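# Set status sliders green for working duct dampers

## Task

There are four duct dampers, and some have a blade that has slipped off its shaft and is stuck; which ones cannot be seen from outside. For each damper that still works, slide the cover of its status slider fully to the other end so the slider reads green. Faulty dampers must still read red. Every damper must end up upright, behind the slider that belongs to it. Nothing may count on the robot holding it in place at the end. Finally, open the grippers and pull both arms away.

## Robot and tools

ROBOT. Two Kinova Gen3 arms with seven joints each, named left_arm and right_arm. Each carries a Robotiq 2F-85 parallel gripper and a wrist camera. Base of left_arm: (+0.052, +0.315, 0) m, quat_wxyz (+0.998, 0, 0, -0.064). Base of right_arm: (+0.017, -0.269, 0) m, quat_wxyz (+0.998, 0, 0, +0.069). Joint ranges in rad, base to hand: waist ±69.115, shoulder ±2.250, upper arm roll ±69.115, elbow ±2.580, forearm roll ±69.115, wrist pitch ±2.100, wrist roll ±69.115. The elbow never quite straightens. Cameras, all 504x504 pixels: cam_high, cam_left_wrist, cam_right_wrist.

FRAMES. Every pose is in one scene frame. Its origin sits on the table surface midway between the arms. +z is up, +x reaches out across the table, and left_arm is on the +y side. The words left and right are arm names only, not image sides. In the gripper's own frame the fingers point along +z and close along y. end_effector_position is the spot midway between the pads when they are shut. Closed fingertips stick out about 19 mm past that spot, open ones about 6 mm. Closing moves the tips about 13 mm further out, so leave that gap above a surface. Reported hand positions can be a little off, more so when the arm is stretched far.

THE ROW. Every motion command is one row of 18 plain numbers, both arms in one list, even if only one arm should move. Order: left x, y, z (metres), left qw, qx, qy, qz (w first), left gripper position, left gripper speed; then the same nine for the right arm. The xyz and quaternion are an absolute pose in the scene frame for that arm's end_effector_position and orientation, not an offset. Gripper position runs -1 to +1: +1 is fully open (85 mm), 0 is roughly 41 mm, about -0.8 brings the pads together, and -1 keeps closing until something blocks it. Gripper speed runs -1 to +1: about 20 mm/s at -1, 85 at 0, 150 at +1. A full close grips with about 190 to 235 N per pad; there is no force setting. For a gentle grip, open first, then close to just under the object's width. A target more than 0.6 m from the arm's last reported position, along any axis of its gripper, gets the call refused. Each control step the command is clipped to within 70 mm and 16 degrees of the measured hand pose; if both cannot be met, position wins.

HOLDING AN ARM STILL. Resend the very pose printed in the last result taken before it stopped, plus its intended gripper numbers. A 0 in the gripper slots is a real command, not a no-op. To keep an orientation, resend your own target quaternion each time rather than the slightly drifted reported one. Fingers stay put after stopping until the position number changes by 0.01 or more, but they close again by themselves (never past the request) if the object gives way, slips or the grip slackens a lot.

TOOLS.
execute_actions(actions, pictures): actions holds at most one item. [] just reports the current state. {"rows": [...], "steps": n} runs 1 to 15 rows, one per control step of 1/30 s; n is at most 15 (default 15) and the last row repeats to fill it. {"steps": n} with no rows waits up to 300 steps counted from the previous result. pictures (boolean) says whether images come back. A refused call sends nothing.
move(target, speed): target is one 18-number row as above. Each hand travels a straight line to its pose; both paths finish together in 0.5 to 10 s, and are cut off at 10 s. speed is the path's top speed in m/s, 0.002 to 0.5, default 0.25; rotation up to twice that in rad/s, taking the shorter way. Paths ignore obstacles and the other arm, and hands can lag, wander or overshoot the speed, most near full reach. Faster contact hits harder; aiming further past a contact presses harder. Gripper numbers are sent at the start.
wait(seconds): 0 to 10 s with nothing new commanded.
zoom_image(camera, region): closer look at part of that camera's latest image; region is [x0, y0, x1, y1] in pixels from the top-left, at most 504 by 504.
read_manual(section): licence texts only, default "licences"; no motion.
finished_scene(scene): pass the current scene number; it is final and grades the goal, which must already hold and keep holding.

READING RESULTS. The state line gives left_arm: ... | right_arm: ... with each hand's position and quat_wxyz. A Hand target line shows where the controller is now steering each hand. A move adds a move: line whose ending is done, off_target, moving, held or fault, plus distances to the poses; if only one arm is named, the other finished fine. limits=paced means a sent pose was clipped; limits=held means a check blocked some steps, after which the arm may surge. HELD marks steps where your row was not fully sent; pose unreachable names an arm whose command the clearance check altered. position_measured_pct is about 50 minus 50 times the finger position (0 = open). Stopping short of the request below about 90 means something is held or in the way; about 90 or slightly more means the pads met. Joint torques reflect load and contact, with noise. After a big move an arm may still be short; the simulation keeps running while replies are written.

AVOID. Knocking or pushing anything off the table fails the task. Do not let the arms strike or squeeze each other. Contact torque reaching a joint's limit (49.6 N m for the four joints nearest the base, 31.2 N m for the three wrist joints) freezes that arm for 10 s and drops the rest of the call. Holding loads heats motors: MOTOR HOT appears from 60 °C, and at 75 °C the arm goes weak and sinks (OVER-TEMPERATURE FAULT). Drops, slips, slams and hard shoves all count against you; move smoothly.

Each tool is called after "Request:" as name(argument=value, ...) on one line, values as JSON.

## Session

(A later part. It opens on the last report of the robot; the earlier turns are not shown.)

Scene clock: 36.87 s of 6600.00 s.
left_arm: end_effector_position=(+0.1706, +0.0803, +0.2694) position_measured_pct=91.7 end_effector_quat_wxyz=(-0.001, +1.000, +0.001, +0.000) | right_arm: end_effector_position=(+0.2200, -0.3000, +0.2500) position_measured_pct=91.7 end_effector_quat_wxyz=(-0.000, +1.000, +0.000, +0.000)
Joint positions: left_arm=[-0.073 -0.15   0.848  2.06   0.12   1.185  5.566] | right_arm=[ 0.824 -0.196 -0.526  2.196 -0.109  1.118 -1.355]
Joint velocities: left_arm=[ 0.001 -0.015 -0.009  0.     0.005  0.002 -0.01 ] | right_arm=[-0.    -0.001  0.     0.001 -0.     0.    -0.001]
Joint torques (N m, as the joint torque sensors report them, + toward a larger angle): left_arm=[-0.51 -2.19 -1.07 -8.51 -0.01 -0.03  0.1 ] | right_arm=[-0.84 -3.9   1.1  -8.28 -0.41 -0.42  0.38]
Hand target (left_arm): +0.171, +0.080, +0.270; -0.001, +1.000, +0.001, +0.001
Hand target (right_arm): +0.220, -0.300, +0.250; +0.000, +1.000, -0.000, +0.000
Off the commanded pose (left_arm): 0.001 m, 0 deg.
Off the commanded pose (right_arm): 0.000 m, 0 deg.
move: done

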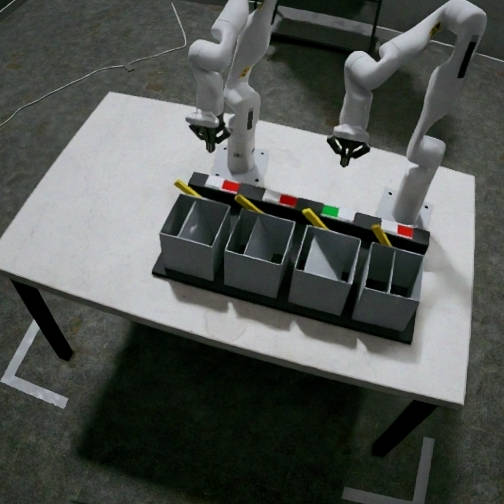

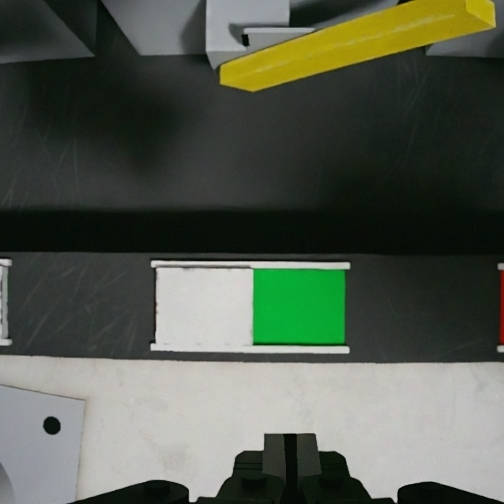

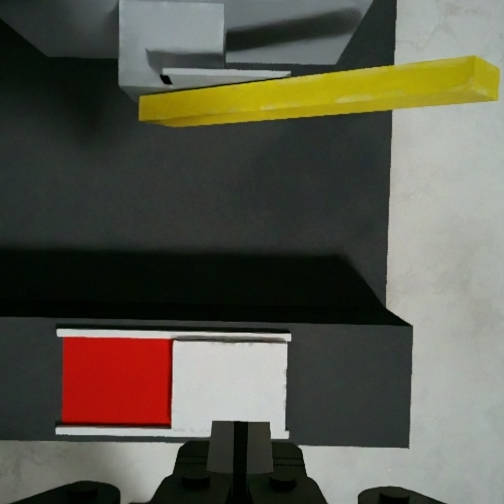

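The cover is about 2 mm short, so one more nudge.

Request:
move(target=[0.204,0.085,0.103,0,1,0,0,-1,1,0.22,-0.3,0.25,0,1,0,0,-1,1], speed=0.12)

Request:
move(target=[0.204,0.096,0.102,0,1,0,0,-1,1,0.22,-0.3,0.25,0,1,0,0,-1,1], speed=0.03)

Request:
move(target=[0.17,0.08,0.27,0,1,0,0,-1,1,0.22,-0.3,0.25,0,1,0,0,-1,1])

Scene clock: 42.40 s of 6600.00 s.
left_arm: end_effector_position=(+0.2037, +0.0848, +0.1035) position_measured_pct=91.7 end_effector_quat_wxyz=(+0.001, +1.000, -0.000, -0.001) | right_arm: end_effector_position=(+0.2200, -0.3000, +0.2500) position_measured_pct=91.7 end_effector_quat_wxyz=(+0.000, +1.000, +0.000, +0.000)
Joint positions: left_arm=[ 0.177  0.368  0.756  2.357 -0.477  0.562  6.15 ] | right_arm=[ 0.824 -0.196 -0.526  2.196 -0.109  1.118 -1.355]
Joint velocities: left_arm=[ 0.017  0.007 -0.002 -0.    -0.008 -0.001  0.01 ] | right_arm=[-0.     0.001  0.    -0.    -0.001  0.    -0.   ]
Joint torques (N m, as the joint torque sensors report them, + toward a larger angle): left_arm=[-0.85 -9.34  1.58 -4.42  0.3   0.05 -0.03] | right_arm=[-0.01 -3.74  0.82 -8.46 -0.46 -0.33  0.42]
Hand target (left_arm): +0.203, +0.085, +0.103; +0.001, +1.000, -0.001, -0.001
Hand target (right_arm): +0.220, -0.300, +0.250; +0.000, +1.000, -0.000, -0.000
Off the commanded pose (left_arm): 0.001 m, 0 deg.
Off the commanded pose (right_arm): 0.000 m, 0 deg.
After step 90, 0.60 s passed at rest.
move: done

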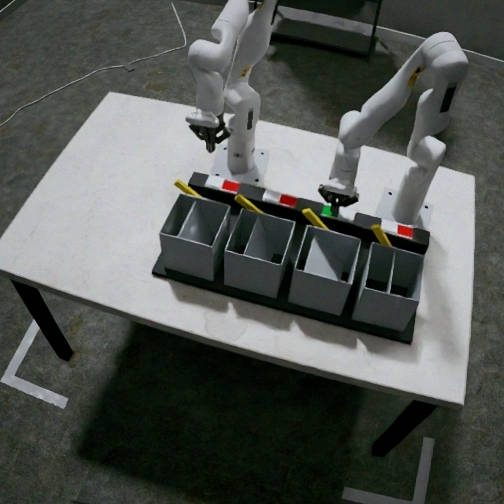

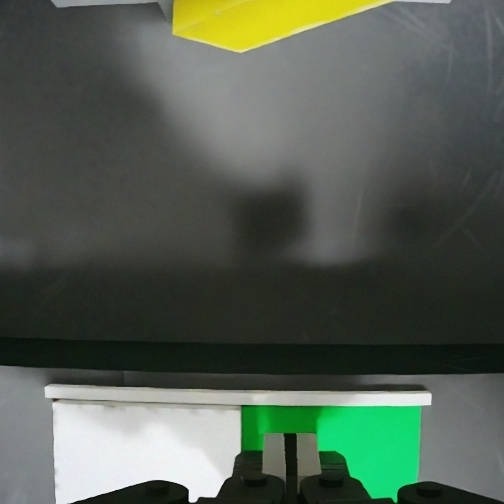

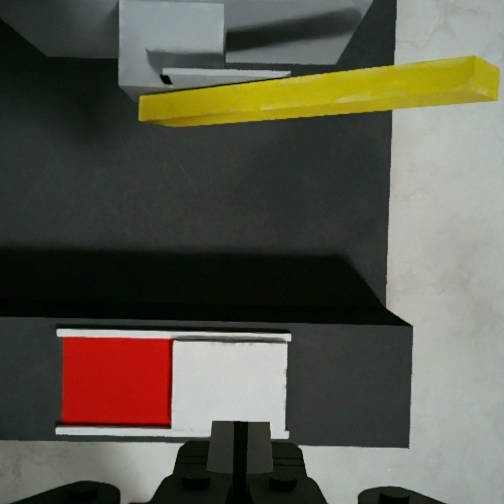

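Scene clock: 43.10 s of 6600.00 s.
left_arm: end_effector_position=(+0.2041, +0.0931, +0.1025) position_measured_pct=91.7 end_effector_quat_wxyz=(+0.003, +1.000, -0.001, +0.001) | right_arm: end_effector_position=(+0.2200, -0.3000, +0.2500) position_measured_pct=91.7 end_effector_quat_wxyz=(+0.000, +1.000, +0.000, +0.000)
Joint positions: left_arm=[ 0.151  0.356  0.758  2.381 -0.48   0.542  6.132] | right_arm=[ 0.824 -0.196 -0.526  2.196 -0.109  1.118 -1.355]
Joint velocities: left_arm=[-0.006 -0.003  0.001  0.004  0.001 -0.006 -0.005] | right_arm=[-0.    -0.     0.    -0.     0.     0.    -0.001]
Joint torques (N m, as the joint torque sensors report them, + toward a larger angle): left_arm=[-0.62 -9.    0.32 -2.05 -0.22  1.51 -0.09] | right_arm=[-0.44 -3.54  0.22 -8.51 -0.77 -0.18  0.19]
Hand target (left_arm): +0.204, +0.096, +0.102; -0.000, +1.000, -0.000, -0.000
Hand target (right_arm): +0.220, -0.300, +0.250; +0.000, +1.000, -0.000, +0.000
Off the commanded pose (left_arm): 0.003 m, 0 deg.
Off the commanded pose (right_arm): 0.000 m, 0 deg.
move: done

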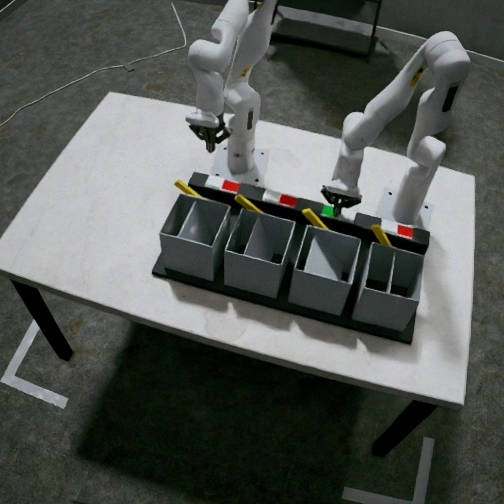

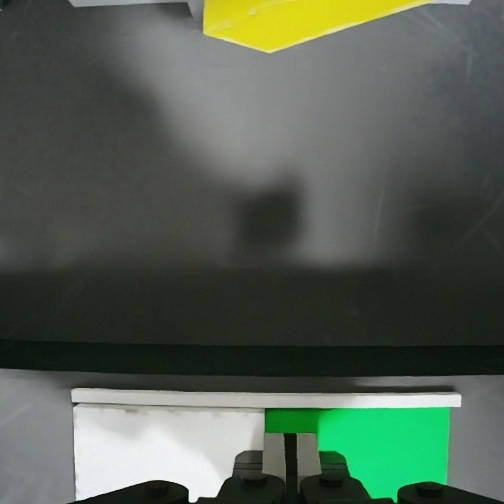

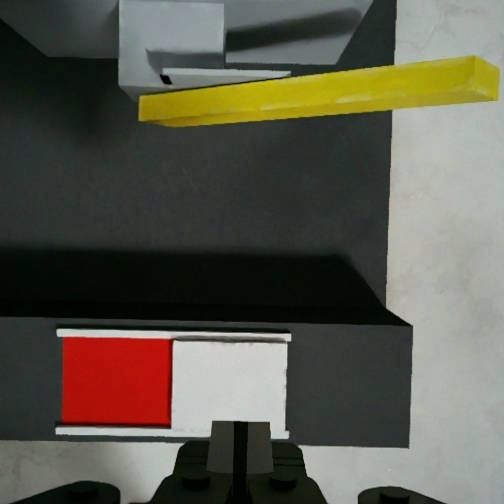

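Scene clock: 44.47 s of 6600.00 s.
left_arm: end_effector_position=(+0.1706, +0.0803, +0.2694) position_measured_pct=91.7 end_effector_quat_wxyz=(-0.001, +1.000, +0.001, +0.000) | right_arm: end_effector_position=(+0.2200, -0.3000, +0.2500) position_measured_pct=91.7 end_effector_quat_wxyz=(+0.000, +1.000, +0.000, +0.000)
Joint positions: left_arm=[-0.062 -0.148  0.84   2.06   0.117  1.184  5.569] | right_arm=[ 0.824 -0.196 -0.526  2.196 -0.109  1.118 -1.355]
Joint velocities: left_arm=[-0.    -0.012 -0.008 -0.001  0.005  0.002 -0.008] | right_arm=[ 0.    -0.002  0.    -0.     0.     0.     0.   ]
Joint torques (N m, as the joint torque sensors report them, + toward a larger angle): left_arm=[-0.3  -2.87 -1.53 -8.11  0.09  0.14 -0.16] | right_arm=[-0.52 -3.52  0.95 -8.55 -0.57 -0.43  0.03]
Hand target (left_arm): +0.171, +0.080, +0.270; -0.001, +1.000, +0.001, +0.001
Hand target (right_arm): +0.220, -0.300, +0.250; +0.000, +1.000, -0.000, +0.000
Off the commanded pose (left_arm): 0.001 m, 0 deg.
Off the commanded pose (right_arm): 0.000 m, 0 deg.
move: done

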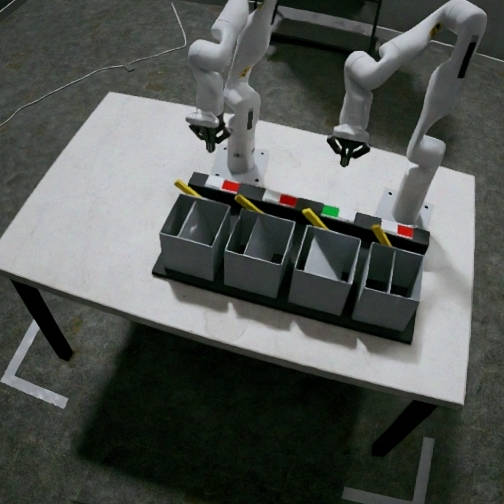

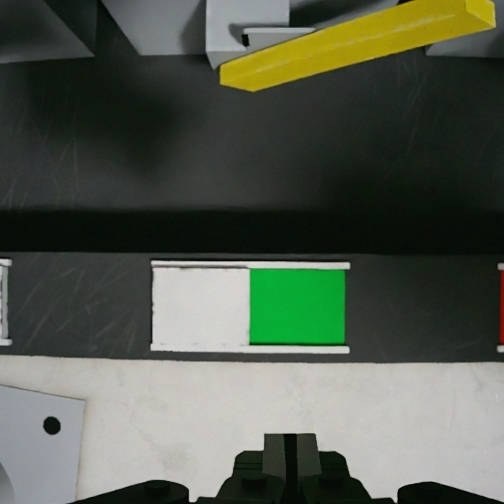

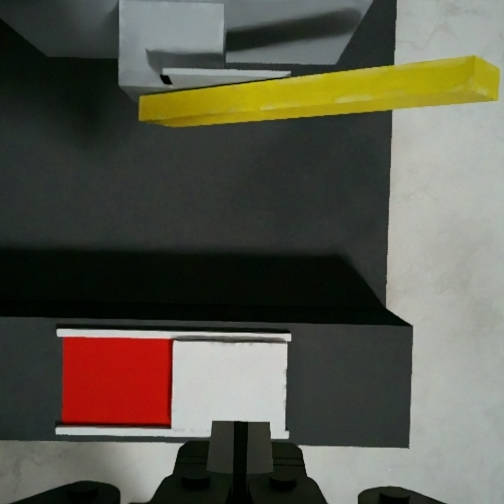

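Request:
finished_scene(scene=2)

The scene is finished: the task was done.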